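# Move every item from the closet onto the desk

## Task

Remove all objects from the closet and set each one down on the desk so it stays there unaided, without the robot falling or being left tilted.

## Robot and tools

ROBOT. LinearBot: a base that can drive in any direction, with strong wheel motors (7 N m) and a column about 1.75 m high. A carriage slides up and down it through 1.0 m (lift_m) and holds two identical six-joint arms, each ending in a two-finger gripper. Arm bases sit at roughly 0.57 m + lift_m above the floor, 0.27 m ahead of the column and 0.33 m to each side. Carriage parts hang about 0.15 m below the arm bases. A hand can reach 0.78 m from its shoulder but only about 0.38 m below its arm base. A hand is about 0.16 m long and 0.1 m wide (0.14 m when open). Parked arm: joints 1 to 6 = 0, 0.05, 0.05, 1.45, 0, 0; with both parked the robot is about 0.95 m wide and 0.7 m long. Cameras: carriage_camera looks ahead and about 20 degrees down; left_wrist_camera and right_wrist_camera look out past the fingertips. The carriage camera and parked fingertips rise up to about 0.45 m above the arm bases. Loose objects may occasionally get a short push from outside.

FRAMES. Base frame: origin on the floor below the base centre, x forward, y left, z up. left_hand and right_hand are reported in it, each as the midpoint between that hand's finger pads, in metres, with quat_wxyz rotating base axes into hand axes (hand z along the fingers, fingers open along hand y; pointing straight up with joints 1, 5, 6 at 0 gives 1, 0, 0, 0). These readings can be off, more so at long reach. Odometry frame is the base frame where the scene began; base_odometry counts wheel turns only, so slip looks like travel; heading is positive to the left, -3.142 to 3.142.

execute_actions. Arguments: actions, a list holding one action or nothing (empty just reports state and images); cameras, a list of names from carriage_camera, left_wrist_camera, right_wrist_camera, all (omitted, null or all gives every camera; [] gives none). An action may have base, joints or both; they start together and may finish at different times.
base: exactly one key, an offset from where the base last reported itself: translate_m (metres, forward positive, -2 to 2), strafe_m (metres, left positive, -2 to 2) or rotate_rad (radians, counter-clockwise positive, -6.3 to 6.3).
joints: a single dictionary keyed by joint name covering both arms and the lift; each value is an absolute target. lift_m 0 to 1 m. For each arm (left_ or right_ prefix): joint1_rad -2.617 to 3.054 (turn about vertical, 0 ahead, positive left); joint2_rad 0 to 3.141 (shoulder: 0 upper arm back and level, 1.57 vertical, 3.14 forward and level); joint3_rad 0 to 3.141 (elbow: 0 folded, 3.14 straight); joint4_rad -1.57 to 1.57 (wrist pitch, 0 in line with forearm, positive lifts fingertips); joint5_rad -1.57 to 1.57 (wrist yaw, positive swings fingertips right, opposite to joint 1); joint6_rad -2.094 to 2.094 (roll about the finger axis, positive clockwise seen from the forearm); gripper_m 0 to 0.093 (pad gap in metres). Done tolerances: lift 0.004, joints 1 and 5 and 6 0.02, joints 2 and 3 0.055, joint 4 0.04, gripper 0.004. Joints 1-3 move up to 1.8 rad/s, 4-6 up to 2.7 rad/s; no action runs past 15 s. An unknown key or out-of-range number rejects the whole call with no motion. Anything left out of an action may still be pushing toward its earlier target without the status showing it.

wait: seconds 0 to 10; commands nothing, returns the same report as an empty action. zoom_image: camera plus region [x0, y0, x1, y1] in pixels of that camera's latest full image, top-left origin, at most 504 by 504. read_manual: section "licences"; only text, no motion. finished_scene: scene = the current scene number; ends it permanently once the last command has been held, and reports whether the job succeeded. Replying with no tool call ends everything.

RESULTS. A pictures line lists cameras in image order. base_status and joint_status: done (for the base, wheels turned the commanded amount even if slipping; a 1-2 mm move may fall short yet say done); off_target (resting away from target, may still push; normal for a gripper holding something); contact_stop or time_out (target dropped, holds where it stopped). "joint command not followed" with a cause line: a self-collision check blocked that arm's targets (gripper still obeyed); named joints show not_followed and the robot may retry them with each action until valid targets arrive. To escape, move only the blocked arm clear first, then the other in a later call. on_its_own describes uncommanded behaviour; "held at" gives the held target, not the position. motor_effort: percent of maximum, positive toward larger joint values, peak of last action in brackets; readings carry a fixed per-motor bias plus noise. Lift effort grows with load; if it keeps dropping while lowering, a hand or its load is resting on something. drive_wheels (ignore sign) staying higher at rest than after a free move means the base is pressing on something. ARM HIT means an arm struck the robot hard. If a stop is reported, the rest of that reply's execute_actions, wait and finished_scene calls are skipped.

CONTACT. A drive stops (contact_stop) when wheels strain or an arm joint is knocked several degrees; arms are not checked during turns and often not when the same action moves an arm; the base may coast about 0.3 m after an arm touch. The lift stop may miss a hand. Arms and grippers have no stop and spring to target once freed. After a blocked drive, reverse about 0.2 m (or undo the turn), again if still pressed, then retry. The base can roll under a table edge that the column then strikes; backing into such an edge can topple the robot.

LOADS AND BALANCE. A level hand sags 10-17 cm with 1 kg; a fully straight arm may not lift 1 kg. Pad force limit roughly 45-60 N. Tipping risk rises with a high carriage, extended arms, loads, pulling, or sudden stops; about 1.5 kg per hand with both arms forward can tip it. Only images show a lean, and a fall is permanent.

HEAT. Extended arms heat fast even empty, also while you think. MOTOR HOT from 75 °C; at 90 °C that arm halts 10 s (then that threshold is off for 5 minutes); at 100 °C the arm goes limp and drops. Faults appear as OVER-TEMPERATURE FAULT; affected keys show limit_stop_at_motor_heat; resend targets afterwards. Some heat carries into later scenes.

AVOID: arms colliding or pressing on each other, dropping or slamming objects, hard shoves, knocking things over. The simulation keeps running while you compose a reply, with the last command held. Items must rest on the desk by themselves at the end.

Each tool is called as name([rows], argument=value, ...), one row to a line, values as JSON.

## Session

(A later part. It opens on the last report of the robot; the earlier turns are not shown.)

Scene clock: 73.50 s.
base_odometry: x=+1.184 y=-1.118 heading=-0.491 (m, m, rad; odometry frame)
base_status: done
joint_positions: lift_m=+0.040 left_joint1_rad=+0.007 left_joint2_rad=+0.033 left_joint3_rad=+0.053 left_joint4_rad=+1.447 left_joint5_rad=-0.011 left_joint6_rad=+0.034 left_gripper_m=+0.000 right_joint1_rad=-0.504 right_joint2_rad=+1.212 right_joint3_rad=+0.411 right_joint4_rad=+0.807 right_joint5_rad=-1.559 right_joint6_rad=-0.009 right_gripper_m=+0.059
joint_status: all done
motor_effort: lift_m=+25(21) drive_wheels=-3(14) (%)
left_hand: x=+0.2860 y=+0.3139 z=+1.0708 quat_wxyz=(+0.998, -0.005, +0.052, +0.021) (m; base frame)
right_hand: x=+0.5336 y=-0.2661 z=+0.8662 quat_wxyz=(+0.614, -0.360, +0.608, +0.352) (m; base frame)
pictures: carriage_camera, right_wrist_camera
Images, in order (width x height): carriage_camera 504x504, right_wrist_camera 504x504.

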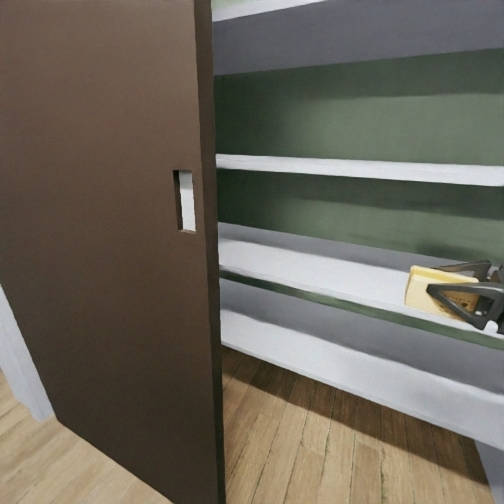

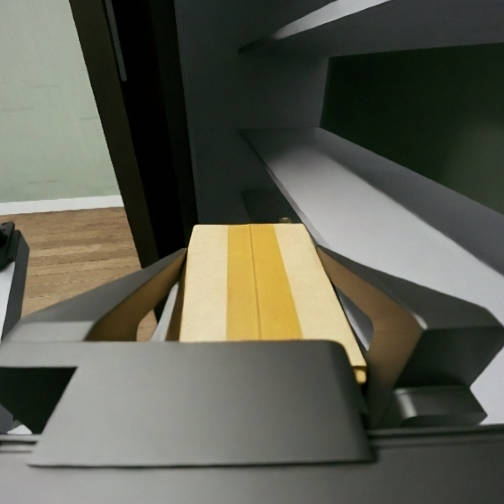

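execute_actions([
  {"base":{"translate_m":-0.35}},
], cameras=[])

execute_actions([
  {"base":{"rotate_rad":-0.5},"joints":{"right_joint1_rad":-0.3,"right_joint2_rad":0.3,"right_joint3_rad":0.3,"right_joint4_rad":0,"right_joint5_rad":-0.3,"lift_m":0}},
], cameras=[])

execute_actions([
  {"base":{"strafe_m":1.0},"joints":{"left_joint2_rad":0.85,"left_joint3_rad":0.85,"left_joint4_rad":-0.03,"left_joint5_rad":0,"left_joint6_rad":0}},
], cameras=["carriage_camera","left_wrist_camera"])

Scene clock: 78.77 s.
base_odometry: x=+0.875 y=-0.953 heading=-0.491 (m, m, rad; odometry frame)
base_status: done
joint_positions: lift_m=+0.040 left_joint1_rad=+0.007 left_joint2_rad=+0.033 left_joint3_rad=+0.053 left_joint4_rad=+1.447 left_joint5_rad=-0.011 left_joint6_rad=+0.034 left_gripper_m=+0.000 right_joint1_rad=-0.504 right_joint2_rad=+1.212 right_joint3_rad=+0.411 right_joint4_rad=+0.806 right_joint5_rad=-1.559 right_joint6_rad=-0.009 right_gripper_m=+0.059
joint_status: not commanded
motor_effort: lift_m=+23(20) drive_wheels=-3(9) (%)
left_hand: x=+0.2860 y=+0.3139 z=+1.0708 quat_wxyz=(+0.998, -0.005, +0.052, +0.021) (m; base frame)
right_hand: x=+0.5336 y=-0.2661 z=+0.8662 quat_wxyz=(+0.613, -0.360, +0.608, +0.352) (m; base frame)
pictures: none
No camera images: the call's "cameras" was empty. Leave "cameras" out to get every camera's image.

Scene clock: 80.63 s.
base_odometry: x=+0.875 y=-0.953 heading=-0.991 (m, m, rad; odometry frame)
base_status: done
joint_positions: lift_m=+0.000 left_joint1_rad=+0.007 left_joint2_rad=+0.033 left_joint3_rad=+0.053 left_joint4_rad=+1.449 left_joint5_rad=-0.011 left_joint6_rad=+0.034 left_gripper_m=+0.000 right_joint1_rad=-0.302 right_joint2_rad=+0.319 right_joint3_rad=+0.298 right_joint4_rad=+0.001 right_joint5_rad=-0.301 right_joint6_rad=-0.009 right_gripper_m=+0.059
joint_status: all done
motor_effort: lift_m=+23(24) drive_wheels=+3(10) (%)
left_hand: x=+0.2856 y=+0.3140 z=+1.0308 quat_wxyz=(+0.998, -0.005, +0.051, +0.021) (m; base frame)
right_hand: x=+0.5180 y=-0.3387 z=+0.8456 quat_wxyz=(+0.701, -0.001, +0.714, -0.002) (m; base frame)
pictures: none
No camera images: the call's "cameras" was empty. Leave "cameras" out to get every camera's image.

Scene clock: 84.93 s.
base_odometry: x=+1.712 y=-0.405 heading=-0.991 (m, m, rad; odometry frame)
base_status: done
joint_positions: lift_m=+0.000 left_joint1_rad=-0.004 left_joint2_rad=+0.841 left_joint3_rad=+0.833 left_joint4_rad=-0.011 left_joint5_rad=+0.041 left_joint6_rad=+0.008 left_gripper_m=+0.000 right_joint1_rad=-0.302 right_joint2_rad=+0.319 right_joint3_rad=+0.298 right_joint4_rad=-0.001 right_joint5_rad=-0.301 right_joint6_rad=-0.009 right_gripper_m=+0.059
joint_status: left_joint5_rad off_target (ended at +0.041, target +0.000); the others done
motor_effort: lift_m=+24(24) drive_wheels=-7(15) (%)
left_hand: x=+0.5959 y=+0.3036 z=+0.9627 quat_wxyz=(+0.700, +0.019, +0.714, -0.013) (m; base frame)
right_hand: x=+0.5180 y=-0.3387 z=+0.8449 quat_wxyz=(+0.700, +0.000, +0.715, -0.001) (m; base frame)
pictures: carriage_camera, left_wrist_camera
Images, in order (width x height): carriage_camera 504x504, left_wrist_camera 504x504.

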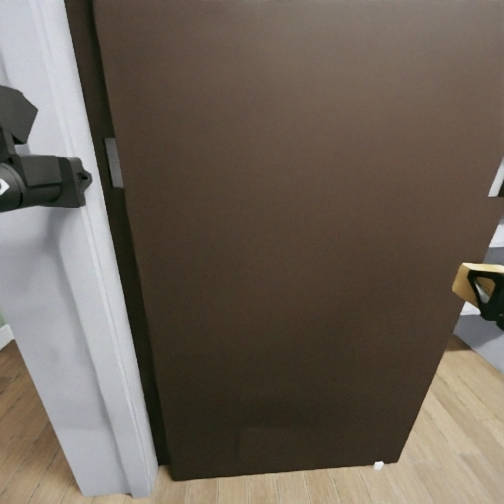

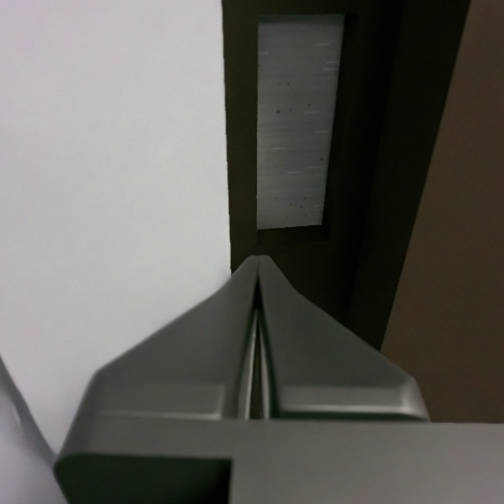

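execute_actions([
  {"base":{"strafe_m":-0.125},"joints":{"lift_m":0.04,"left_joint5_rad":-0.3,"left_joint2_rad":0.7,"left_joint4_rad":-0.17,"right_joint5_rad":-1.0}},
], cameras=[])

execute_actions([
  {"base":{"rotate_rad":0.07},"joints":{"left_joint2_rad":0.85,"left_joint4_rad":-0.03}},
], cameras=["carriage_camera","left_wrist_camera"])

Scene clock: 89.23 s.
base_odometry: x=+1.608 y=-0.474 heading=-0.991 (m, m, rad; odometry frame)
base_status: done
joint_positions: lift_m=+0.040 left_joint1_rad=-0.008 left_joint2_rad=+0.706 left_joint3_rad=+0.844 left_joint4_rad=-0.153 left_joint5_rad=-0.294 left_joint6_rad=+0.008 left_gripper_m=+0.000 right_joint1_rad=-0.302 right_joint2_rad=+0.319 right_joint3_rad=+0.298 right_joint4_rad=-0.003 right_joint5_rad=-0.995 right_joint6_rad=-0.009 right_gripper_m=+0.059
joint_status: all done
motor_effort: lift_m=+22(29) drive_wheels=+0(14) (%)
left_hand: x=+0.5531 y=+0.3592 z=+1.0138 quat_wxyz=(+0.694, -0.097, +0.705, +0.104) (m; base frame)
right_hand: x=+0.4784 y=-0.2287 z=+0.8864 quat_wxyz=(+0.659, -0.238, +0.671, +0.242) (m; base frame)
pictures: none
No camera images: the call's "cameras" was empty. Leave "cameras" out to get every camera's image.

Scene clock: 90.10 s.
base_odometry: x=+1.607 y=-0.474 heading=-0.922 (m, m, rad; odometry frame)
base_status: done
joint_positions: lift_m=+0.040 left_joint1_rad=-0.008 left_joint2_rad=+0.843 left_joint3_rad=+0.844 left_joint4_rad=-0.033 left_joint5_rad=-0.295 left_joint6_rad=+0.008 left_gripper_m=+0.000 right_joint1_rad=-0.302 right_joint2_rad=+0.319 right_joint3_rad=+0.298 right_joint4_rad=-0.003 right_joint5_rad=-0.995 right_joint6_rad=-0.009 right_gripper_m=+0.059
joint_status: all done
motor_effort: lift_m=+23(22) drive_wheels=+3(8) (%)
left_hand: x=+0.5887 y=+0.3592 z=+1.0027 quat_wxyz=(+0.688, -0.097, +0.711, +0.106) (m; base frame)
right_hand: x=+0.4783 y=-0.2287 z=+0.8863 quat_wxyz=(+0.659, -0.238, +0.671, +0.242) (m; base frame)
pictures: carriage_camera, left_wrist_camera
Images, in order (width x height): carriage_camera 504x504, left_wrist_camera 504x504.

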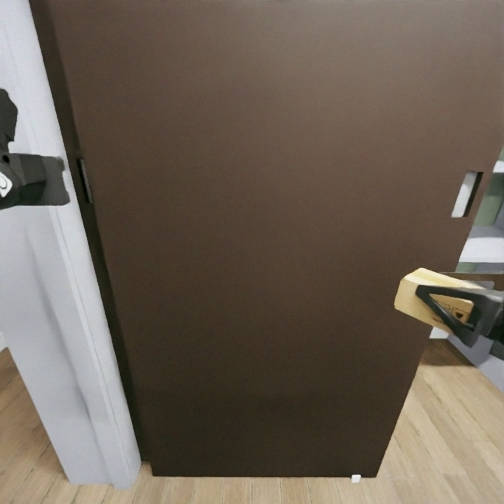

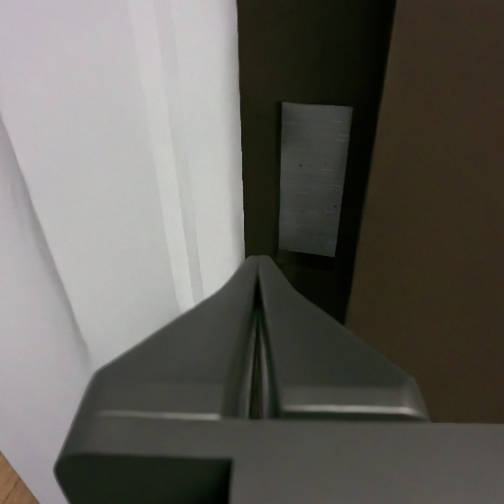

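execute_actions([
  {"base":{"translate_m":0.09}},
], cameras=["carriage_camera","left_wrist_camera"])

Scene clock: 93.67 s.
base_odometry: x=+1.662 y=-0.545 heading=-0.921 (m, m, rad; odometry frame)
base_status: done
joint_positions: lift_m=+0.040 left_joint1_rad=-0.003 left_joint2_rad=+0.843 left_joint3_rad=+0.844 left_joint4_rad=-0.030 left_joint5_rad=-0.317 left_joint6_rad=+0.005 left_gripper_m=+0.000 right_joint1_rad=-0.302 right_joint2_rad=+0.319 right_joint3_rad=+0.298 right_joint4_rad=-0.003 right_joint5_rad=-0.996 right_joint6_rad=-0.009 right_gripper_m=+0.059
joint_status: not commanded
motor_effort: lift_m=+22(23) drive_wheels=-8(13) (%)
left_hand: x=+0.5874 y=+0.3644 z=+1.0034 quat_wxyz=(+0.688, -0.107, +0.709, +0.114) (m; base frame)
right_hand: x=+0.4783 y=-0.2286 z=+0.8863 quat_wxyz=(+0.659, -0.238, +0.671, +0.242) (m; base frame)
pictures: carriage_camera, left_wrist_camera
Images, in order (width x height): carriage_camera 504x504, left_wrist_camera 504x504.

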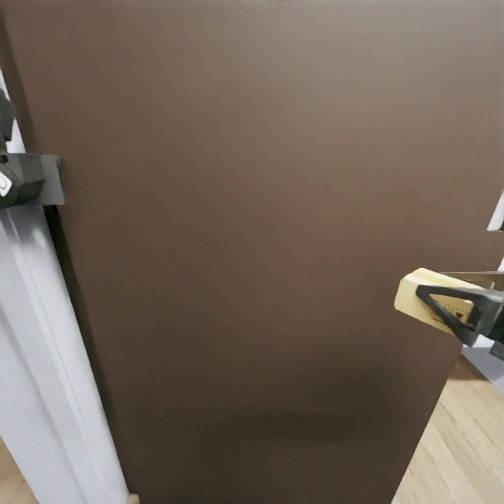

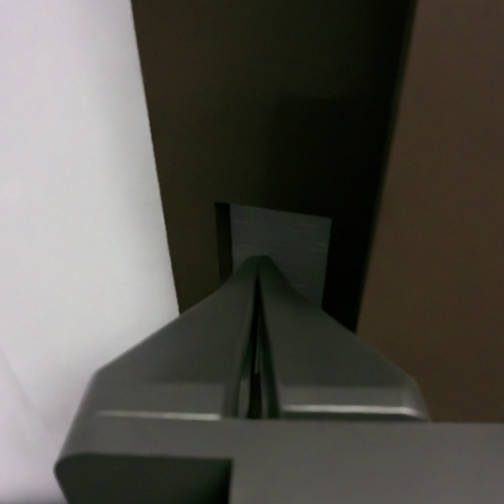

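execute_actions([
  {"base":{"strafe_m":-0.13},"joints":{"lift_m":0.02,"left_joint5_rad":0.0,"left_joint2_rad":0.9}},
], cameras=["carriage_camera","left_wrist_camera"])

Scene clock: 96.67 s.
base_odometry: x=+1.559 y=-0.624 heading=-0.921 (m, m, rad; odometry frame)
base_status: done
joint_positions: lift_m=+0.020 left_joint1_rad=+0.014 left_joint2_rad=+0.864 left_joint3_rad=+0.852 left_joint4_rad=+0.001 left_joint5_rad=-0.028 left_joint6_rad=+0.000 left_gripper_m=+0.000 right_joint1_rad=-0.302 right_joint2_rad=+0.319 right_joint3_rad=+0.298 right_joint4_rad=-0.007 right_joint5_rad=-0.997 right_joint6_rad=-0.009 right_gripper_m=+0.059
joint_status: left_joint5_rad off_target (ended at -0.028, target +0.000); the others done
motor_effort: lift_m=+22(21) drive_wheels=+0(18) (%)
left_hand: x=+0.6007 y=+0.3215 z=+0.9876 quat_wxyz=(+0.703, -0.015, +0.711, +0.015) (m; base frame)
right_hand: x=+0.4782 y=-0.2285 z=+0.8656 quat_wxyz=(+0.658, -0.237, +0.672, +0.244) (m; base frame)
pictures: carriage_camera, left_wrist_camera
Images, in order (width x height): carriage_camera 504x504, left_wrist_camera 504x504.

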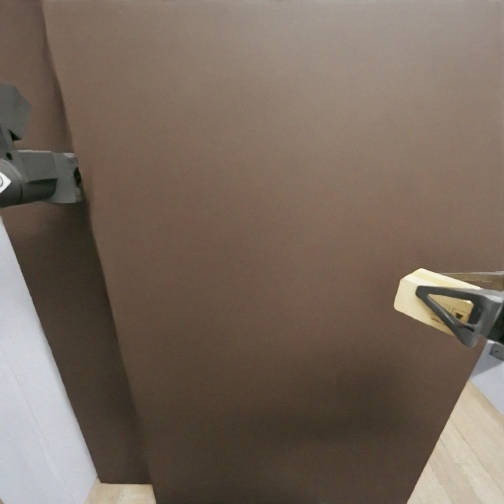

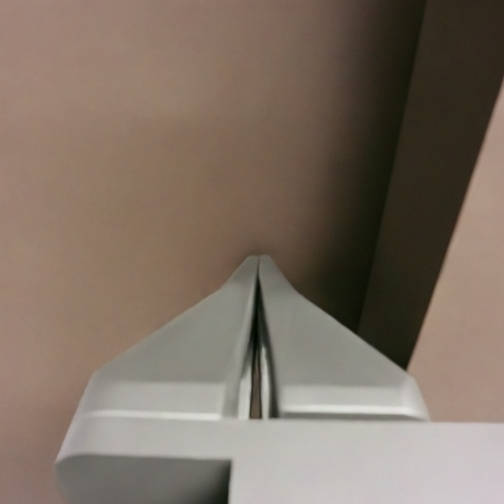

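execute_actions([
  {"base":{"strafe_m":0.165},"joints":{"left_joint2_rad":0.76,"left_joint4_rad":-0.1,"left_joint5_rad":-0.03}},
], cameras=["left_wrist_camera"])

Scene clock: 99.57 s.
base_odometry: x=+1.690 y=-0.524 heading=-0.921 (m, m, rad; odometry frame)
base_status: done
joint_positions: lift_m=+0.020 left_joint1_rad=+0.009 left_joint2_rad=+0.764 left_joint3_rad=+0.852 left_joint4_rad=-0.082 left_joint5_rad=-0.032 left_joint6_rad=+0.000 left_gripper_m=+0.000 right_joint1_rad=-0.302 right_joint2_rad=+0.319 right_joint3_rad=+0.298 right_joint4_rad=-0.007 right_joint5_rad=-0.997 right_joint6_rad=-0.009 right_gripper_m=+0.059
joint_status: all done
motor_effort: lift_m=+27(27) drive_wheels=-4(13) (%)
left_hand: x=+0.5747 y=+0.3204 z=+0.9979 quat_wxyz=(+0.709, -0.015, +0.705, +0.015) (m; base frame)
right_hand: x=+0.4782 y=-0.2285 z=+0.8656 quat_wxyz=(+0.658, -0.238, +0.672, +0.244) (m; base frame)
pictures: left_wrist_camera
Images, in order (width x height): left_wrist_camera 504x504.

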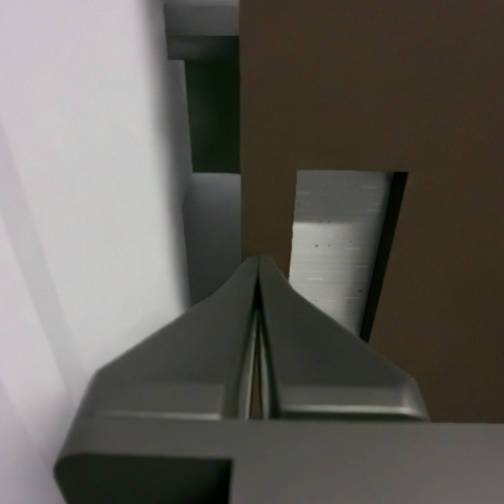

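execute_actions([
  {"base":{"strafe_m":-0.028},"joints":{"lift_m":0.012}},
], cameras=[])

execute_actions([
  {"joints":{"left_joint2_rad":0.94,"left_joint4_rad":0.06}},
], cameras=["left_wrist_camera"])

Scene clock: 102.40 s.
base_odometry: x=+1.668 y=-0.541 heading=-0.921 (m, m, rad; odometry frame)
base_status: done
joint_positions: lift_m=+0.012 left_joint1_rad=+0.009 left_joint2_rad=+0.764 left_joint3_rad=+0.852 left_joint4_rad=-0.089 left_joint5_rad=-0.032 left_joint6_rad=+0.000 left_gripper_m=+0.000 right_joint1_rad=-0.302 right_joint2_rad=+0.319 right_joint3_rad=+0.298 right_joint4_rad=-0.008 right_joint5_rad=-0.997 right_joint6_rad=-0.009 right_gripper_m=+0.059
joint_status: all done
motor_effort: lift_m=+25(22) drive_wheels=+1(12) (%)
left_hand: x=+0.5747 y=+0.3204 z=+0.9882 quat_wxyz=(+0.706, -0.015, +0.707, +0.015) (m; base frame)
right_hand: x=+0.4782 y=-0.2285 z=+0.8573 quat_wxyz=(+0.658, -0.237, +0.672, +0.244) (m; base frame)
pictures: none
No camera images: the call's "cameras" was empty. Leave "cameras" out to get every camera's image.

Scene clock: 103.17 s.
base_odometry: x=+1.668 y=-0.541 heading=-0.920 (m, m, rad; odometry frame)
base_status: not commanded
joint_positions: lift_m=+0.012 left_joint1_rad=+0.009 left_joint2_rad=+0.883 left_joint3_rad=+0.852 left_joint4_rad=+0.052 left_joint5_rad=-0.033 left_joint6_rad=+0.000 left_gripper_m=+0.000 right_joint1_rad=-0.302 right_joint2_rad=+0.319 right_joint3_rad=+0.298 right_joint4_rad=-0.008 right_joint5_rad=-0.997 right_joint6_rad=-0.009 right_gripper_m=+0.059
joint_status: left_joint2_rad off_target (ended at +0.883, target +0.940); the others done
motor_effort: lift_m=+21(25) drive_wheels=+4(4) (%)
left_hand: x=+0.6056 y=+0.3206 z=+0.9860 quat_wxyz=(+0.714, -0.015, +0.700, +0.015) (m; base frame)
right_hand: x=+0.4782 y=-0.2285 z=+0.8573 quat_wxyz=(+0.658, -0.237, +0.672, +0.244) (m; base frame)
pictures: left_wrist_camera
Images, in order (width x height): left_wrist_camera 504x504.

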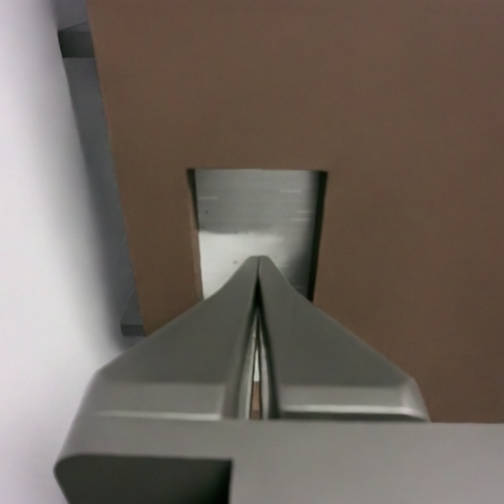

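execute_actions([
  {"base":{"strafe_m":-0.3},"joints":{"left_joint2_rad":0.97,"left_joint4_rad":0.08,"left_joint5_rad":0.12,"left_joint1_rad":-0.03}},
], cameras=["carriage_camera","left_wrist_camera"])

Scene clock: 107.77 s.
base_odometry: x=+1.429 y=-0.723 heading=-0.920 (m, m, rad; odometry frame)
base_status: done
joint_positions: lift_m=+0.012 left_joint1_rad=-0.018 left_joint2_rad=+0.947 left_joint3_rad=+0.852 left_joint4_rad=+0.114 left_joint5_rad=+0.094 left_joint6_rad=+0.008 left_gripper_m=+0.000 right_joint1_rad=-0.302 right_joint2_rad=+0.319 right_joint3_rad=+0.298 right_joint4_rad=-0.008 right_joint5_rad=-0.998 right_joint6_rad=-0.009 right_gripper_m=+0.059
joint_status: left_joint5_rad off_target (ended at +0.094, target +0.120); the others done
motor_effort: lift_m=+24(21) drive_wheels=-3(18) (%)
left_hand: x=+0.6209 y=+0.2893 z=+0.9799 quat_wxyz=(+0.713, +0.043, +0.699, -0.036) (m; base frame)
right_hand: x=+0.4781 y=-0.2284 z=+0.8574 quat_wxyz=(+0.658, -0.238, +0.672, +0.244) (m; base frame)
pictures: carriage_camera, left_wrist_camera
Images, in order (width x height): carriage_camera 504x504, left_wrist_camera 504x504.

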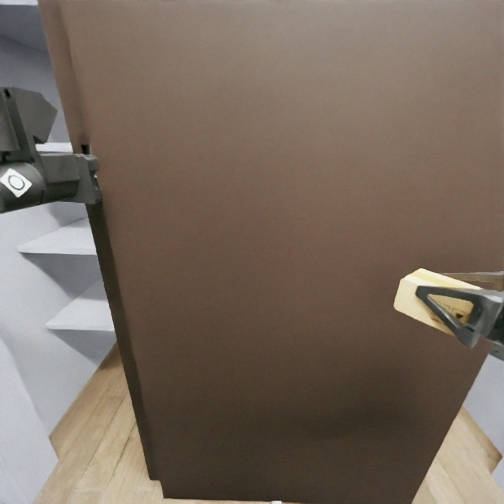

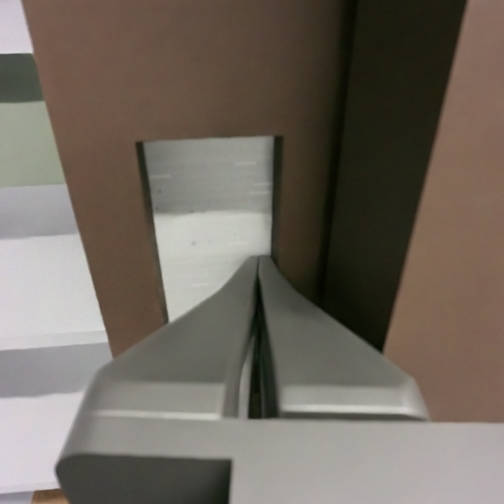

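execute_actions([
  {"base":{"strafe_m":-0.33},"joints":{"left_joint2_rad":1.04,"left_joint4_rad":0.15,"left_joint5_rad":0.13}},
], cameras=["carriage_camera"])

execute_actions([
  {"base":{"translate_m":-0.1},"joints":{"left_joint2_rad":0.7,"left_joint4_rad":-0.1,"left_joint5_rad":0.0,"left_joint1_rad":0.03}},
], cameras=[])

execute_actions([
  {"base":{"strafe_m":0.68},"joints":{"left_joint2_rad":0.05,"left_joint3_rad":0.05,"left_joint4_rad":1.45,"left_joint1_rad":0,"left_gripper_m":0.093,"lift_m":0.45}},
], cameras=["carriage_camera"])

Scene clock: 112.70 s.
base_odometry: x=+1.167 y=-0.923 heading=-0.920 (m, m, rad; odometry frame)
base_status: done
joint_positions: lift_m=+0.012 left_joint1_rad=-0.023 left_joint2_rad=+1.014 left_joint3_rad=+0.852 left_joint4_rad=+0.178 left_joint5_rad=+0.115 left_joint6_rad=+0.008 left_gripper_m=+0.000 right_joint1_rad=-0.302 right_joint2_rad=+0.319 right_joint3_rad=+0.298 right_joint4_rad=-0.008 right_joint5_rad=-0.998 right_joint6_rad=-0.009 right_gripper_m=+0.059
joint_status: all done
motor_effort: lift_m=+25(21) drive_wheels=-3(16) (%)
left_hand: x=+0.6368 y=+0.2835 z=+0.9724 quat_wxyz=(+0.711, +0.052, +0.700, -0.046) (m; base frame)
right_hand: x=+0.4781 y=-0.2284 z=+0.8574 quat_wxyz=(+0.658, -0.238, +0.672, +0.244) (m; base frame)
pictures: carriage_camera
Images, in order (width x height): carriage_camera 504x504.

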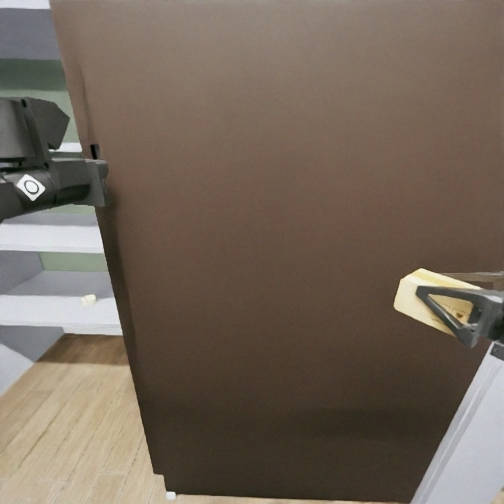

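Scene clock: 114.23 s.
base_odometry: x=+1.106 y=-0.844 heading=-0.920 (m, m, rad; odometry frame)
base_status: done
joint_positions: lift_m=+0.012 left_joint1_rad=+0.019 left_joint2_rad=+0.708 left_joint3_rad=+0.852 left_joint4_rad=-0.074 left_joint5_rad=+0.007 left_joint6_rad=+0.008 left_gripper_m=+0.000 right_joint1_rad=-0.302 right_joint2_rad=+0.319 right_joint3_rad=+0.298 right_joint4_rad=-0.008 right_joint5_rad=-0.998 right_joint6_rad=-0.009 right_gripper_m=+0.059
joint_status: all done
motor_effort: lift_m=+21(22) drive_wheels=-3(8) (%)
left_hand: x=+0.5592 y=+0.3165 z=+1.0080 quat_wxyz=(+0.731, -0.001, +0.682, +0.008) (m; base frame)
right_hand: x=+0.4781 y=-0.2284 z=+0.8574 quat_wxyz=(+0.658, -0.238, +0.672, +0.244) (m; base frame)
pictures: none
No camera images: the call's "cameras" was empty. Leave "cameras" out to get every camera's image.

Scene clock: 117.90 s.
base_odometry: x=+1.647 y=-0.432 heading=-0.920 (m, m, rad; odometry frame)
base_status: done
joint_positions: lift_m=+0.450 left_joint1_rad=+0.008 left_joint2_rad=+0.068 left_joint3_rad=+0.071 left_joint4_rad=+1.440 left_joint5_rad=+0.003 left_joint6_rad=+0.008 left_gripper_m=+0.093 right_joint1_rad=-0.302 right_joint2_rad=+0.319 right_joint3_rad=+0.298 right_joint4_rad=-0.001 right_joint5_rad=-0.998 right_joint6_rad=-0.009 right_gripper_m=+0.059
joint_status: all done
motor_effort: lift_m=+22(29) drive_wheels=-3(9) (%)
left_hand: x=+0.2932 y=+0.3115 z=+1.4854 quat_wxyz=(+0.998, +0.002, +0.063, +0.008) (m; base frame)
right_hand: x=+0.4781 y=-0.2283 z=+1.2966 quat_wxyz=(+0.660, -0.239, +0.670, +0.243) (m; base frame)
pictures: carriage_camera
Images, in order (width x height): carriage_camera 504x504.

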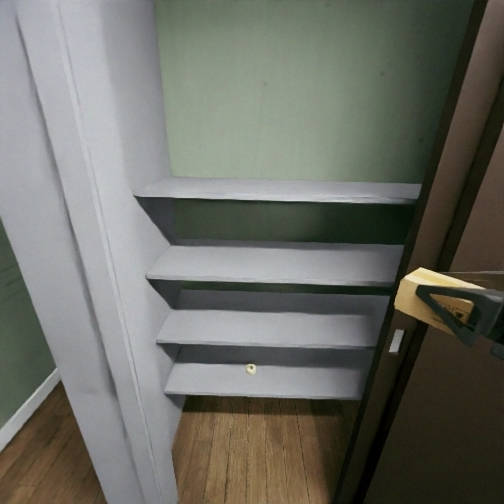

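execute_actions([
  {"base":{"rotate_rad":-0.15},"joints":{"lift_m":0.025,"right_joint1_rad":-1.5,"right_joint5_rad":0,"right_joint2_rad":0.15,"right_joint3_rad":0.15,"left_joint1_rad":-0.2,"left_joint2_rad":2.0,"left_joint3_rad":0.7}},
], cameras=[])

execute_actions([
  {"base":{"strafe_m":-0.083},"joints":{"left_joint2_rad":2.9,"left_joint3_rad":1.35,"left_joint4_rad":1.2}},
], cameras=[])

execute_actions([
  {"base":{"translate_m":0.28}},
], cameras=["carriage_camera","left_wrist_camera"])

Scene clock: 124.73 s.
base_odometry: x=+1.647 y=-0.431 heading=-1.070 (m, m, rad; odometry frame)
base_status: done
joint_positions: lift_m=+0.025 left_joint1_rad=-0.192 left_joint2_rad=+1.987 left_joint3_rad=+0.696 left_joint4_rad=+1.449 left_joint5_rad=+0.003 left_joint6_rad=+0.008 left_gripper_m=+0.093 right_joint1_rad=-1.496 right_joint2_rad=+0.173 right_joint3_rad=+0.156 right_joint4_rad=-0.017 right_joint5_rad=+0.000 right_joint6_rad=-0.009 right_gripper_m=+0.059
joint_status: all done
motor_effort: lift_m=+24(25) drive_wheels=+2(9) (%)
left_hand: x=+0.7463 y=+0.2168 z=+0.7986 quat_wxyz=(+0.757, +0.066, +0.646, -0.071) (m; base frame)
right_hand: x=+0.2796 y=-0.5628 z=+0.8304 quat_wxyz=(+0.507, +0.487, +0.530, -0.475) (m; base frame)
pictures: none
No camera images: the call's "cameras" was empty. Leave "cameras" out to get every camera's image.

Scene clock: 126.20 s.
base_odometry: x=+1.574 y=-0.471 heading=-1.070 (m, m, rad; odometry frame)
base_status: done
joint_positions: lift_m=+0.025 left_joint1_rad=-0.196 left_joint2_rad=+2.893 left_joint3_rad=+1.331 left_joint4_rad=+1.204 left_joint5_rad=+0.002 left_joint6_rad=+0.008 left_gripper_m=+0.093 right_joint1_rad=-1.496 right_joint2_rad=+0.173 right_joint3_rad=+0.156 right_joint4_rad=-0.016 right_joint5_rad=+0.000 right_joint6_rad=-0.009 right_gripper_m=+0.059
joint_status: all done
motor_effort: lift_m=+24(22) drive_wheels=-7(11) (%)
left_hand: x=+0.8179 y=+0.2007 z=+0.4718 quat_wxyz=(+0.567, +0.084, +0.817, -0.055) (m; base frame)
right_hand: x=+0.2796 y=-0.5628 z=+0.8308 quat_wxyz=(+0.508, +0.486, +0.529, -0.475) (m; base frame)
pictures: none
No camera images: the call's "cameras" was empty. Leave "cameras" out to get every camera's image.

Scene clock: 128.60 s.
base_odometry: x=+1.708 y=-0.717 heading=-1.071 (m, m, rad; odometry frame)
base_status: done
joint_positions: lift_m=+0.025 left_joint1_rad=-0.197 left_joint2_rad=+2.893 left_joint3_rad=+1.331 left_joint4_rad=+1.205 left_joint5_rad=+0.002 left_joint6_rad=+0.008 left_gripper_m=+0.093 right_joint1_rad=-1.496 right_joint2_rad=+0.173 right_joint3_rad=+0.156 right_joint4_rad=-0.016 right_joint5_rad=+0.001 right_joint6_rad=-0.009 right_gripper_m=+0.059
joint_status: not commanded
motor_effort: lift_m=+20(22) drive_wheels=-6(11) (%)
left_hand: x=+0.8178 y=+0.2000 z=+0.4719 quat_wxyz=(+0.567, +0.085, +0.817, -0.055) (m; base frame)
right_hand: x=+0.2795 y=-0.5628 z=+0.8308 quat_wxyz=(+0.508, +0.486, +0.529, -0.475) (m; base frame)
pictures: carriage_camera, left_wrist_camera
Images, in order (width x height): carriage_camera 504x504, left_wrist_camera 504x504.

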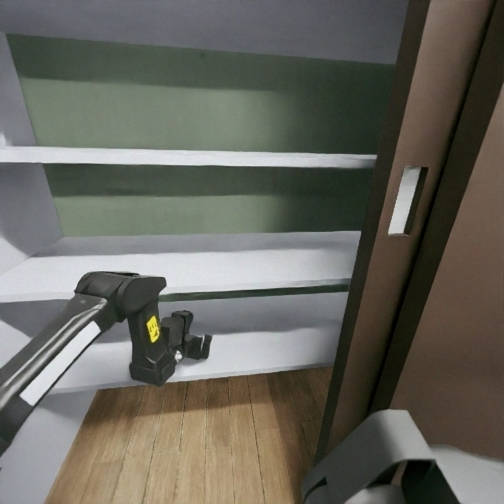

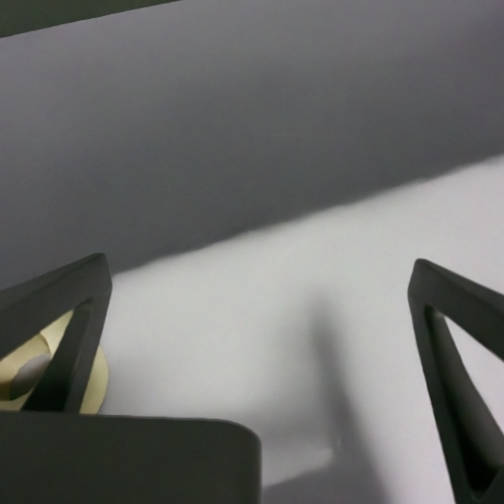

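execute_actions([
  {"joints":{"left_joint1_rad":-0.085,"lift_m":0.03}},
], cameras=["left_wrist_camera"])

execute_actions([
  {"joints":{"lift_m":0.0}},
], cameras=["left_wrist_camera"])

Scene clock: 130.77 s.
base_odometry: x=+1.708 y=-0.717 heading=-1.071 (m, m, rad; odometry frame)
base_status: not commanded
joint_positions: lift_m=+0.030 left_joint1_rad=-0.077 left_joint2_rad=+2.893 left_joint3_rad=+1.336 left_joint4_rad=+1.209 left_joint5_rad=-0.002 left_joint6_rad=+0.008 left_gripper_m=+0.093 right_joint1_rad=-1.496 right_joint2_rad=+0.173 right_joint3_rad=+0.156 right_joint4_rad=-0.010 right_joint5_rad=+0.000 right_joint6_rad=-0.009 right_gripper_m=+0.059
joint_status: all done
motor_effort: lift_m=+26(29) drive_wheels=+2(4) (%)
left_hand: x=+0.8295 y=+0.2685 z=+0.4796 quat_wxyz=(+0.574, +0.034, +0.818, -0.019) (m; base frame)
right_hand: x=+0.2796 y=-0.5629 z=+0.8371 quat_wxyz=(+0.509, +0.485, +0.528, -0.477) (m; base frame)
pictures: left_wrist_camera
Images, in order (width x height): left_wrist_camera 504x504.

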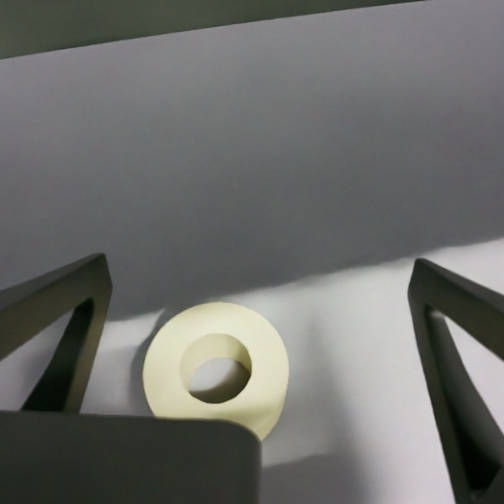

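Scene clock: 131.40 s.
base_odometry: x=+1.708 y=-0.717 heading=-1.071 (m, m, rad; odometry frame)
base_status: not commanded
joint_positions: lift_m=+0.000 left_joint1_rad=-0.077 left_joint2_rad=+2.894 left_joint3_rad=+1.336 left_joint4_rad=+1.206 left_joint5_rad=-0.002 left_joint6_rad=+0.008 left_gripper_m=+0.093 right_joint1_rad=-1.496 right_joint2_rad=+0.173 right_joint3_rad=+0.156 right_joint4_rad=-0.015 right_joint5_rad=+0.000 right_joint6_rad=-0.010 right_gripper_m=+0.059
joint_status: all done
motor_effort: lift_m=+18(24) drive_wheels=+2(6) (%)
left_hand: x=+0.8291 y=+0.2686 z=+0.4486 quat_wxyz=(+0.572, +0.034, +0.819, -0.019) (m; base frame)
right_hand: x=+0.2795 y=-0.5628 z=+0.8060 quat_wxyz=(+0.508, +0.486, +0.529, -0.476) (m; base frame)
pictures: left_wrist_camera
Images, in order (width x height): left_wrist_camera 504x504.

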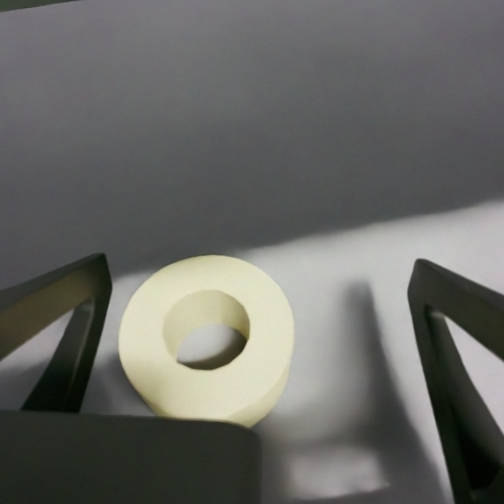

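execute_actions([
  {"base":{"translate_m":0.02},"joints":{"left_joint1_rad":-0.05,"left_joint2_rad":2.945}},
], cameras=["left_wrist_camera"])

Scene clock: 133.70 s.
base_odometry: x=+1.718 y=-0.735 heading=-1.072 (m, m, rad; odometry frame)
base_status: done
joint_positions: lift_m=+0.000 left_joint1_rad=-0.055 left_joint2_rad=+2.925 left_joint3_rad=+1.336 left_joint4_rad=+1.209 left_joint5_rad=-0.002 left_joint6_rad=+0.008 left_gripper_m=+0.093 right_joint1_rad=-1.496 right_joint2_rad=+0.173 right_joint3_rad=+0.156 right_joint4_rad=-0.015 right_joint5_rad=+0.001 right_joint6_rad=-0.010 right_gripper_m=+0.059
joint_status: all done
motor_effort: lift_m=+21(21) drive_wheels=-5(12) (%)
left_hand: x=+0.8217 y=+0.2813 z=+0.4324 quat_wxyz=(+0.561, +0.025, +0.827, -0.012) (m; base frame)
right_hand: x=+0.2795 y=-0.5628 z=+0.8060 quat_wxyz=(+0.508, +0.486, +0.529, -0.476) (m; base frame)
pictures: left_wrist_camera
Images, in order (width x height): left_wrist_camera 504x504.

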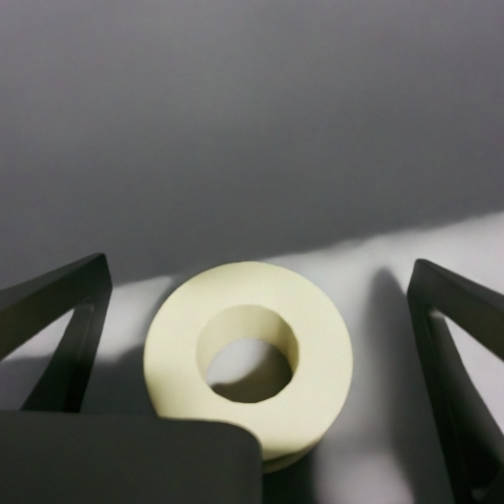

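execute_actions([
  {"joints":{"left_gripper_m":0.02}},
], cameras=[])

execute_actions([
  {"joints":{"lift_m":0.03}},
], cameras=["left_wrist_camera"])

execute_actions([
  {"base":{"translate_m":-0.8}},
], cameras=[])

execute_actions([
  {"base":{"rotate_rad":-2.4},"joints":{"lift_m":0.3,"left_joint1_rad":0,"left_joint2_rad":1.0,"left_joint3_rad":0.6,"left_joint4_rad":0.0,"right_joint1_rad":0,"right_joint2_rad":1.0,"right_joint3_rad":0.6,"right_joint4_rad":0.4}},
])

Scene clock: 136.10 s.
base_odometry: x=+1.718 y=-0.735 heading=-1.072 (m, m, rad; odometry frame)
base_status: not commanded
joint_positions: lift_m=+0.000 left_joint1_rad=-0.055 left_joint2_rad=+2.925 left_joint3_rad=+1.336 left_joint4_rad=+1.209 left_joint5_rad=-0.002 left_joint6_rad=+0.008 left_gripper_m=+0.047 right_joint1_rad=-1.496 right_joint2_rad=+0.173 right_joint3_rad=+0.156 right_joint4_rad=-0.015 right_joint5_rad=+0.001 right_joint6_rad=-0.010 right_gripper_m=+0.059
joint_status: left_gripper_m off_target (ended at +0.047, target +0.020)
motor_effort: lift_m=+24(23) drive_wheels=+2(2) (%)
left_hand: x=+0.8217 y=+0.2812 z=+0.4324 quat_wxyz=(+0.561, +0.026, +0.827, -0.012) (m; base frame)
right_hand: x=+0.2795 y=-0.5628 z=+0.8060 quat_wxyz=(+0.508, +0.486, +0.529, -0.476) (m; base frame)
pictures: none
No camera images: the call's "cameras" was empty. Leave "cameras" out to get every camera's image.

Scene clock: 136.73 s.
base_odometry: x=+1.718 y=-0.735 heading=-1.071 (m, m, rad; odometry frame)
base_status: not commanded
joint_positions: lift_m=+0.030 left_joint1_rad=-0.055 left_joint2_rad=+2.933 left_joint3_rad=+1.337 left_joint4_rad=+1.212 left_joint5_rad=-0.002 left_joint6_rad=+0.008 left_gripper_m=+0.047 right_joint1_rad=-1.496 right_joint2_rad=+0.173 right_joint3_rad=+0.156 right_joint4_rad=-0.006 right_joint5_rad=+0.001 right_joint6_rad=-0.010 right_gripper_m=+0.059
joint_status: all done
motor_effort: lift_m=+21(27) drive_wheels=+2(5) (%)
left_hand: x=+0.8200 y=+0.2813 z=+0.4589 quat_wxyz=(+0.559, +0.026, +0.829, -0.012) (m; base frame)
right_hand: x=+0.2795 y=-0.5629 z=+0.8382 quat_wxyz=(+0.510, +0.484, +0.527, -0.478) (m; base frame)
pictures: left_wrist_camera
Images, in order (width x height): left_wrist_camera 504x504.

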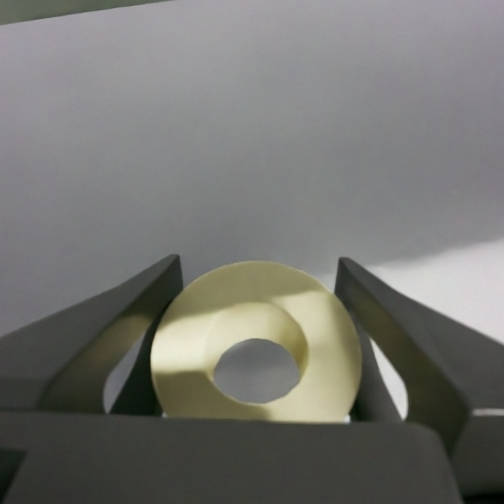

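Scene clock: 140.60 s.
base_odometry: x=+1.334 y=-0.032 heading=-1.072 (m, m, rad; odometry frame)
base_status: done
joint_positions: lift_m=+0.030 left_joint1_rad=-0.055 left_joint2_rad=+2.933 left_joint3_rad=+1.337 left_joint4_rad=+1.212 left_joint5_rad=-0.002 left_joint6_rad=+0.008 left_gripper_m=+0.047 right_joint1_rad=-1.496 right_joint2_rad=+0.173 right_joint3_rad=+0.156 right_joint4_rad=-0.007 right_joint5_rad=-0.001 right_joint6_rad=-0.010 right_gripper_m=+0.059
joint_status: not commanded
motor_effort: lift_m=+20(24) drive_wheels=-3(17) (%)
left_hand: x=+0.8200 y=+0.2813 z=+0.4589 quat_wxyz=(+0.559, +0.026, +0.829, -0.012) (m; base frame)
right_hand: x=+0.2797 y=-0.5629 z=+0.8381 quat_wxyz=(+0.510, +0.484, +0.527, -0.478) (m; base frame)
pictures: none
No camera images: the call's "cameras" was empty. Leave "cameras" out to get every camera's image.

Scene clock: 144.37 s.
base_odometry: x=+1.335 y=-0.033 heading=+2.812 (m, m, rad; odometry frame)
base_status: done
joint_positions: lift_m=+0.300 left_joint1_rad=+0.011 left_joint2_rad=+1.012 left_joint3_rad=+0.617 left_joint4_rad=+0.023 left_joint5_rad=-0.003 left_joint6_rad=+0.008 left_gripper_m=+0.047 right_joint1_rad=-0.002 right_joint2_rad=+0.996 right_joint3_rad=+0.597 right_joint4_rad=+0.394 right_joint5_rad=+0.001 right_joint6_rad=-0.010 right_gripper_m=+0.059
joint_status: all done
motor_effort: lift_m=+19(31) drive_wheels=+4(13) (%)
left_hand: x=+0.6190 y=+0.3163 z=+1.1080 quat_wxyz=(+0.564, -0.002, +0.826, +0.007) (m; base frame)
right_hand: x=+0.6321 y=-0.3128 z=+1.1935 quat_wxyz=(+0.706, -0.002, +0.709, -0.005) (m; base frame)
pictures: carriage_camera, left_wrist_camera, right_wrist_camera
Images, in order (width x height): carriage_camera 504x504, left_wrist_camera 504x504, right_wrist_camera 504x504.

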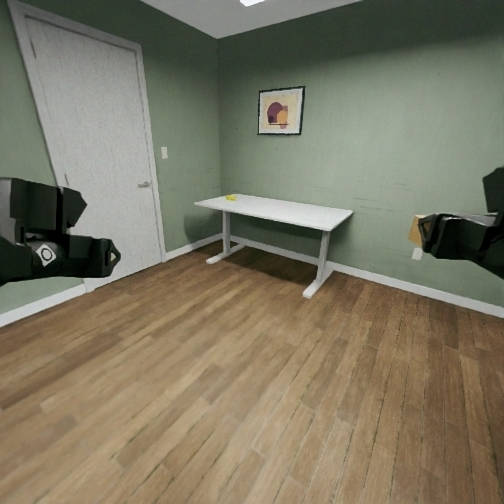

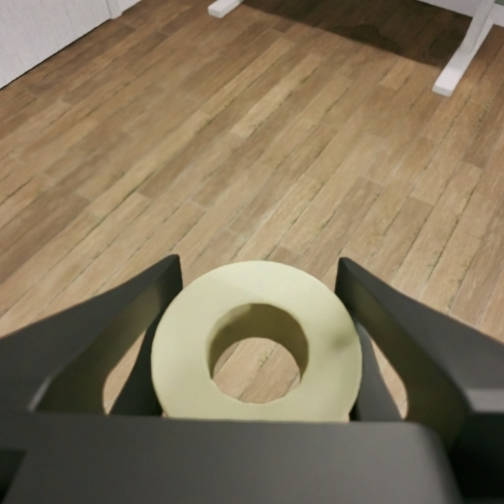

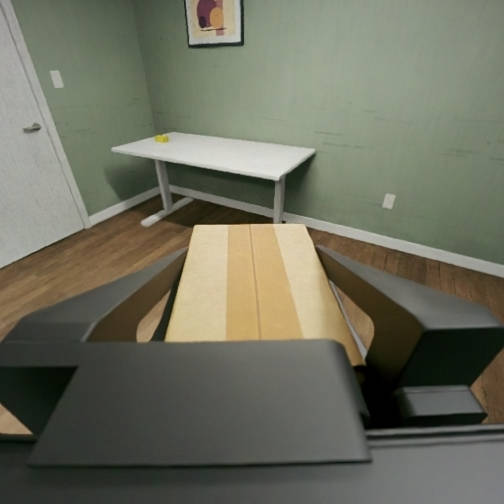

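execute_actions([
  {"base":{"translate_m":1.9},"joints":{"lift_m":0.1}},
], cameras=[])

execute_actions([
  {"base":{"rotate_rad":-0.6}},
], cameras=["carriage_camera"])

Scene clock: 152.13 s.
base_odometry: x=-0.462 y=+0.585 heading=+2.811 (m, m, rad; odometry frame)
base_status: done
joint_positions: lift_m=+0.100 left_joint1_rad=+0.009 left_joint2_rad=+1.011 left_joint3_rad=+0.617 left_joint4_rad=+0.005 left_joint5_rad=-0.002 left_joint6_rad=+0.008 left_gripper_m=+0.047 right_joint1_rad=-0.002 right_joint2_rad=+0.996 right_joint3_rad=+0.597 right_joint4_rad=+0.385 right_joint5_rad=+0.001 right_joint6_rad=-0.010 right_gripper_m=+0.059
joint_status: all done
motor_effort: lift_m=+22(23) drive_wheels=+20(21) (%)
left_hand: x=+0.6172 y=+0.3156 z=+0.9043 quat_wxyz=(+0.557, -0.001, +0.830, +0.006) (m; base frame)
right_hand: x=+0.6321 y=-0.3128 z=+0.9911 quat_wxyz=(+0.702, -0.003, +0.712, -0.004) (m; base frame)
pictures: none
No camera images: the call's "cameras" was empty. Leave "cameras" out to get every camera's image.

Scene clock: 154.17 s.
base_odometry: x=-0.462 y=+0.585 heading=+2.211 (m, m, rad; odometry frame)
base_status: done
joint_positions: lift_m=+0.100 left_joint1_rad=+0.009 left_joint2_rad=+1.011 left_joint3_rad=+0.617 left_joint4_rad=+0.005 left_joint5_rad=-0.002 left_joint6_rad=+0.008 left_gripper_m=+0.047 right_joint1_rad=-0.002 right_joint2_rad=+0.996 right_joint3_rad=+0.597 right_joint4_rad=+0.386 right_joint5_rad=+0.000 right_joint6_rad=-0.010 right_gripper_m=+0.059
joint_status: not commanded
motor_effort: lift_m=+24(25) drive_wheels=+4(11) (%)
left_hand: x=+0.6172 y=+0.3156 z=+0.9043 quat_wxyz=(+0.557, -0.001, +0.830, +0.006) (m; base frame)
right_hand: x=+0.6321 y=-0.3127 z=+0.9912 quat_wxyz=(+0.702, -0.003, +0.712, -0.004) (m; base frame)
pictures: carriage_camera
Images, in order (width x height): carriage_camera 504x504.

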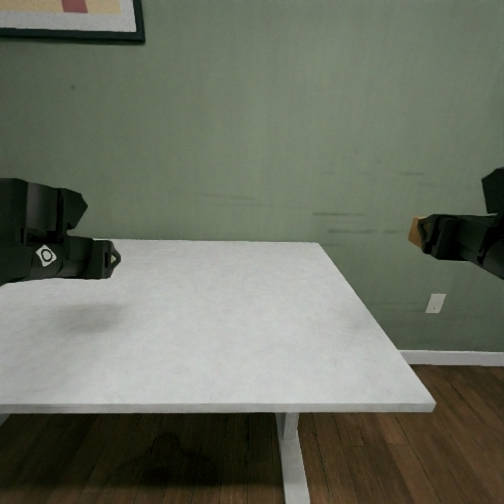

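execute_actions([
  {"joints":{"left_joint1_rad":0.05,"left_joint2_rad":1.74,"left_joint3_rad":0.9,"left_joint4_rad":0.45,"right_joint1_rad":0.5,"right_joint2_rad":2.01,"right_joint3_rad":0.95,"right_joint4_rad":1.05}},
], cameras=[])

execute_actions([
  {"joints":{"lift_m":0.055}},
], cameras=["carriage_camera"])

Scene clock: 158.37 s.
base_odometry: x=-0.462 y=+0.585 heading=+2.211 (m, m, rad; odometry frame)
base_status: not commanded
joint_positions: lift_m=+0.100 left_joint1_rad=+0.043 left_joint2_rad=+1.732 left_joint3_rad=+0.909 left_joint4_rad=+0.448 left_joint5_rad=-0.001 left_joint6_rad=+0.008 left_gripper_m=+0.047 right_joint1_rad=+0.502 right_joint2_rad=+2.001 right_joint3_rad=+0.960 right_joint4_rad=+1.027 right_joint5_rad=-0.001 right_joint6_rad=-0.010 right_gripper_m=+0.059
joint_status: all done
motor_effort: lift_m=+21(24) drive_wheels=+4(4) (%)
left_hand: x=+0.7619 y=+0.3338 z=+0.8440 quat_wxyz=(+0.562, -0.015, +0.827, +0.015) (m; base frame)
right_hand: x=+0.7441 y=-0.0461 z=+0.8684 quat_wxyz=(+0.681, -0.181, +0.689, +0.172) (m; base frame)
pictures: none
No camera images: the call's "cameras" was empty. Leave "cameras" out to get every camera's image.

Scene clock: 159.07 s.
base_odometry: x=-0.462 y=+0.585 heading=+2.211 (m, m, rad; odometry frame)
base_status: not commanded
joint_positions: lift_m=+0.055 left_joint1_rad=+0.043 left_joint2_rad=+1.733 left_joint3_rad=+0.909 left_joint4_rad=+0.451 left_joint5_rad=-0.001 left_joint6_rad=+0.008 left_gripper_m=+0.047 right_joint1_rad=+0.502 right_joint2_rad=+2.003 right_joint3_rad=+0.960 right_joint4_rad=+1.033 right_joint5_rad=-0.001 right_joint6_rad=-0.010 right_gripper_m=+0.059
joint_status: all done
motor_effort: lift_m=+22(22) drive_wheels=+4(4) (%)
left_hand: x=+0.7622 y=+0.3338 z=+0.7992 quat_wxyz=(+0.563, -0.015, +0.826, +0.015) (m; base frame)
right_hand: x=+0.7442 y=-0.0460 z=+0.8235 quat_wxyz=(+0.682, -0.180, +0.687, +0.172) (m; base frame)
pictures: carriage_camera
Images, in order (width x height): carriage_camera 504x504.

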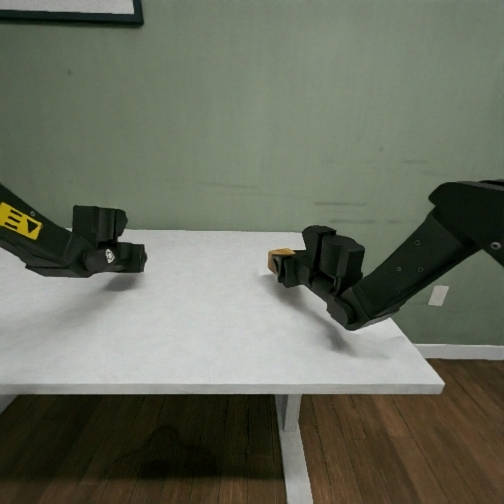

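execute_actions([
  {"joints":{"lift_m":0.02}},
])

Scene clock: 162.50 s.
base_odometry: x=-0.462 y=+0.585 heading=+2.211 (m, m, rad; odometry frame)
base_status: not commanded
joint_positions: lift_m=+0.020 left_joint1_rad=+0.043 left_joint2_rad=+1.734 left_joint3_rad=+0.909 left_joint4_rad=+0.451 left_joint5_rad=-0.001 left_joint6_rad=+0.008 left_gripper_m=+0.047 right_joint1_rad=+0.502 right_joint2_rad=+2.004 right_joint3_rad=+0.957 right_joint4_rad=+1.034 right_joint5_rad=-0.001 right_joint6_rad=-0.010 right_gripper_m=+0.059
joint_status: all done
motor_effort: lift_m=+23(29) drive_wheels=+4(4) (%)
left_hand: x=+0.7623 y=+0.3338 z=+0.7640 quat_wxyz=(+0.563, -0.015, +0.826, +0.015) (m; base frame)
right_hand: x=+0.7437 y=-0.0463 z=+0.7872 quat_wxyz=(+0.681, -0.181, +0.688, +0.172) (m; base frame)
pictures: carriage_camera, left_wrist_camera, right_wrist_camera
Images, in order (width x height): carriage_camera 504x504, left_wrist_camera 504x504, right_wrist_camera 504x504.

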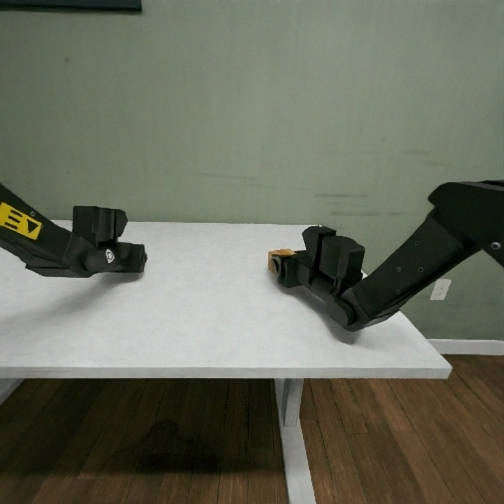

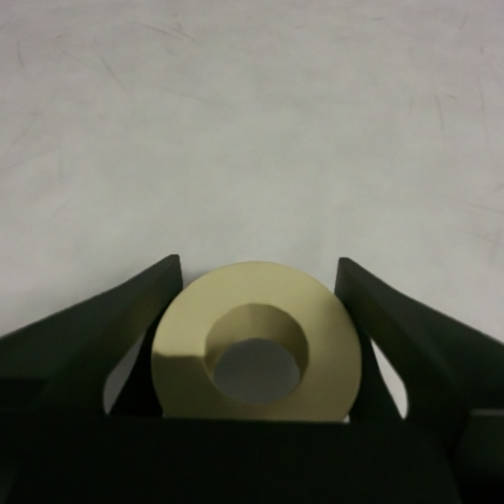

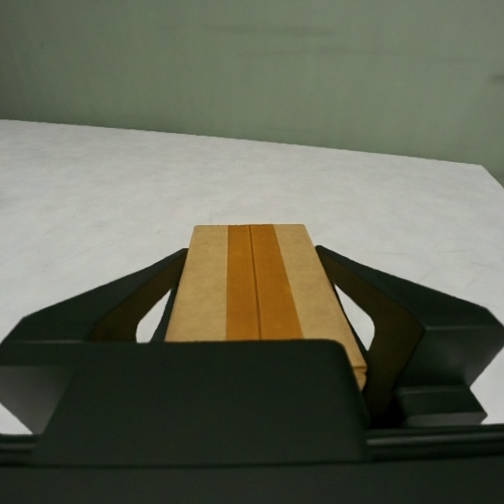

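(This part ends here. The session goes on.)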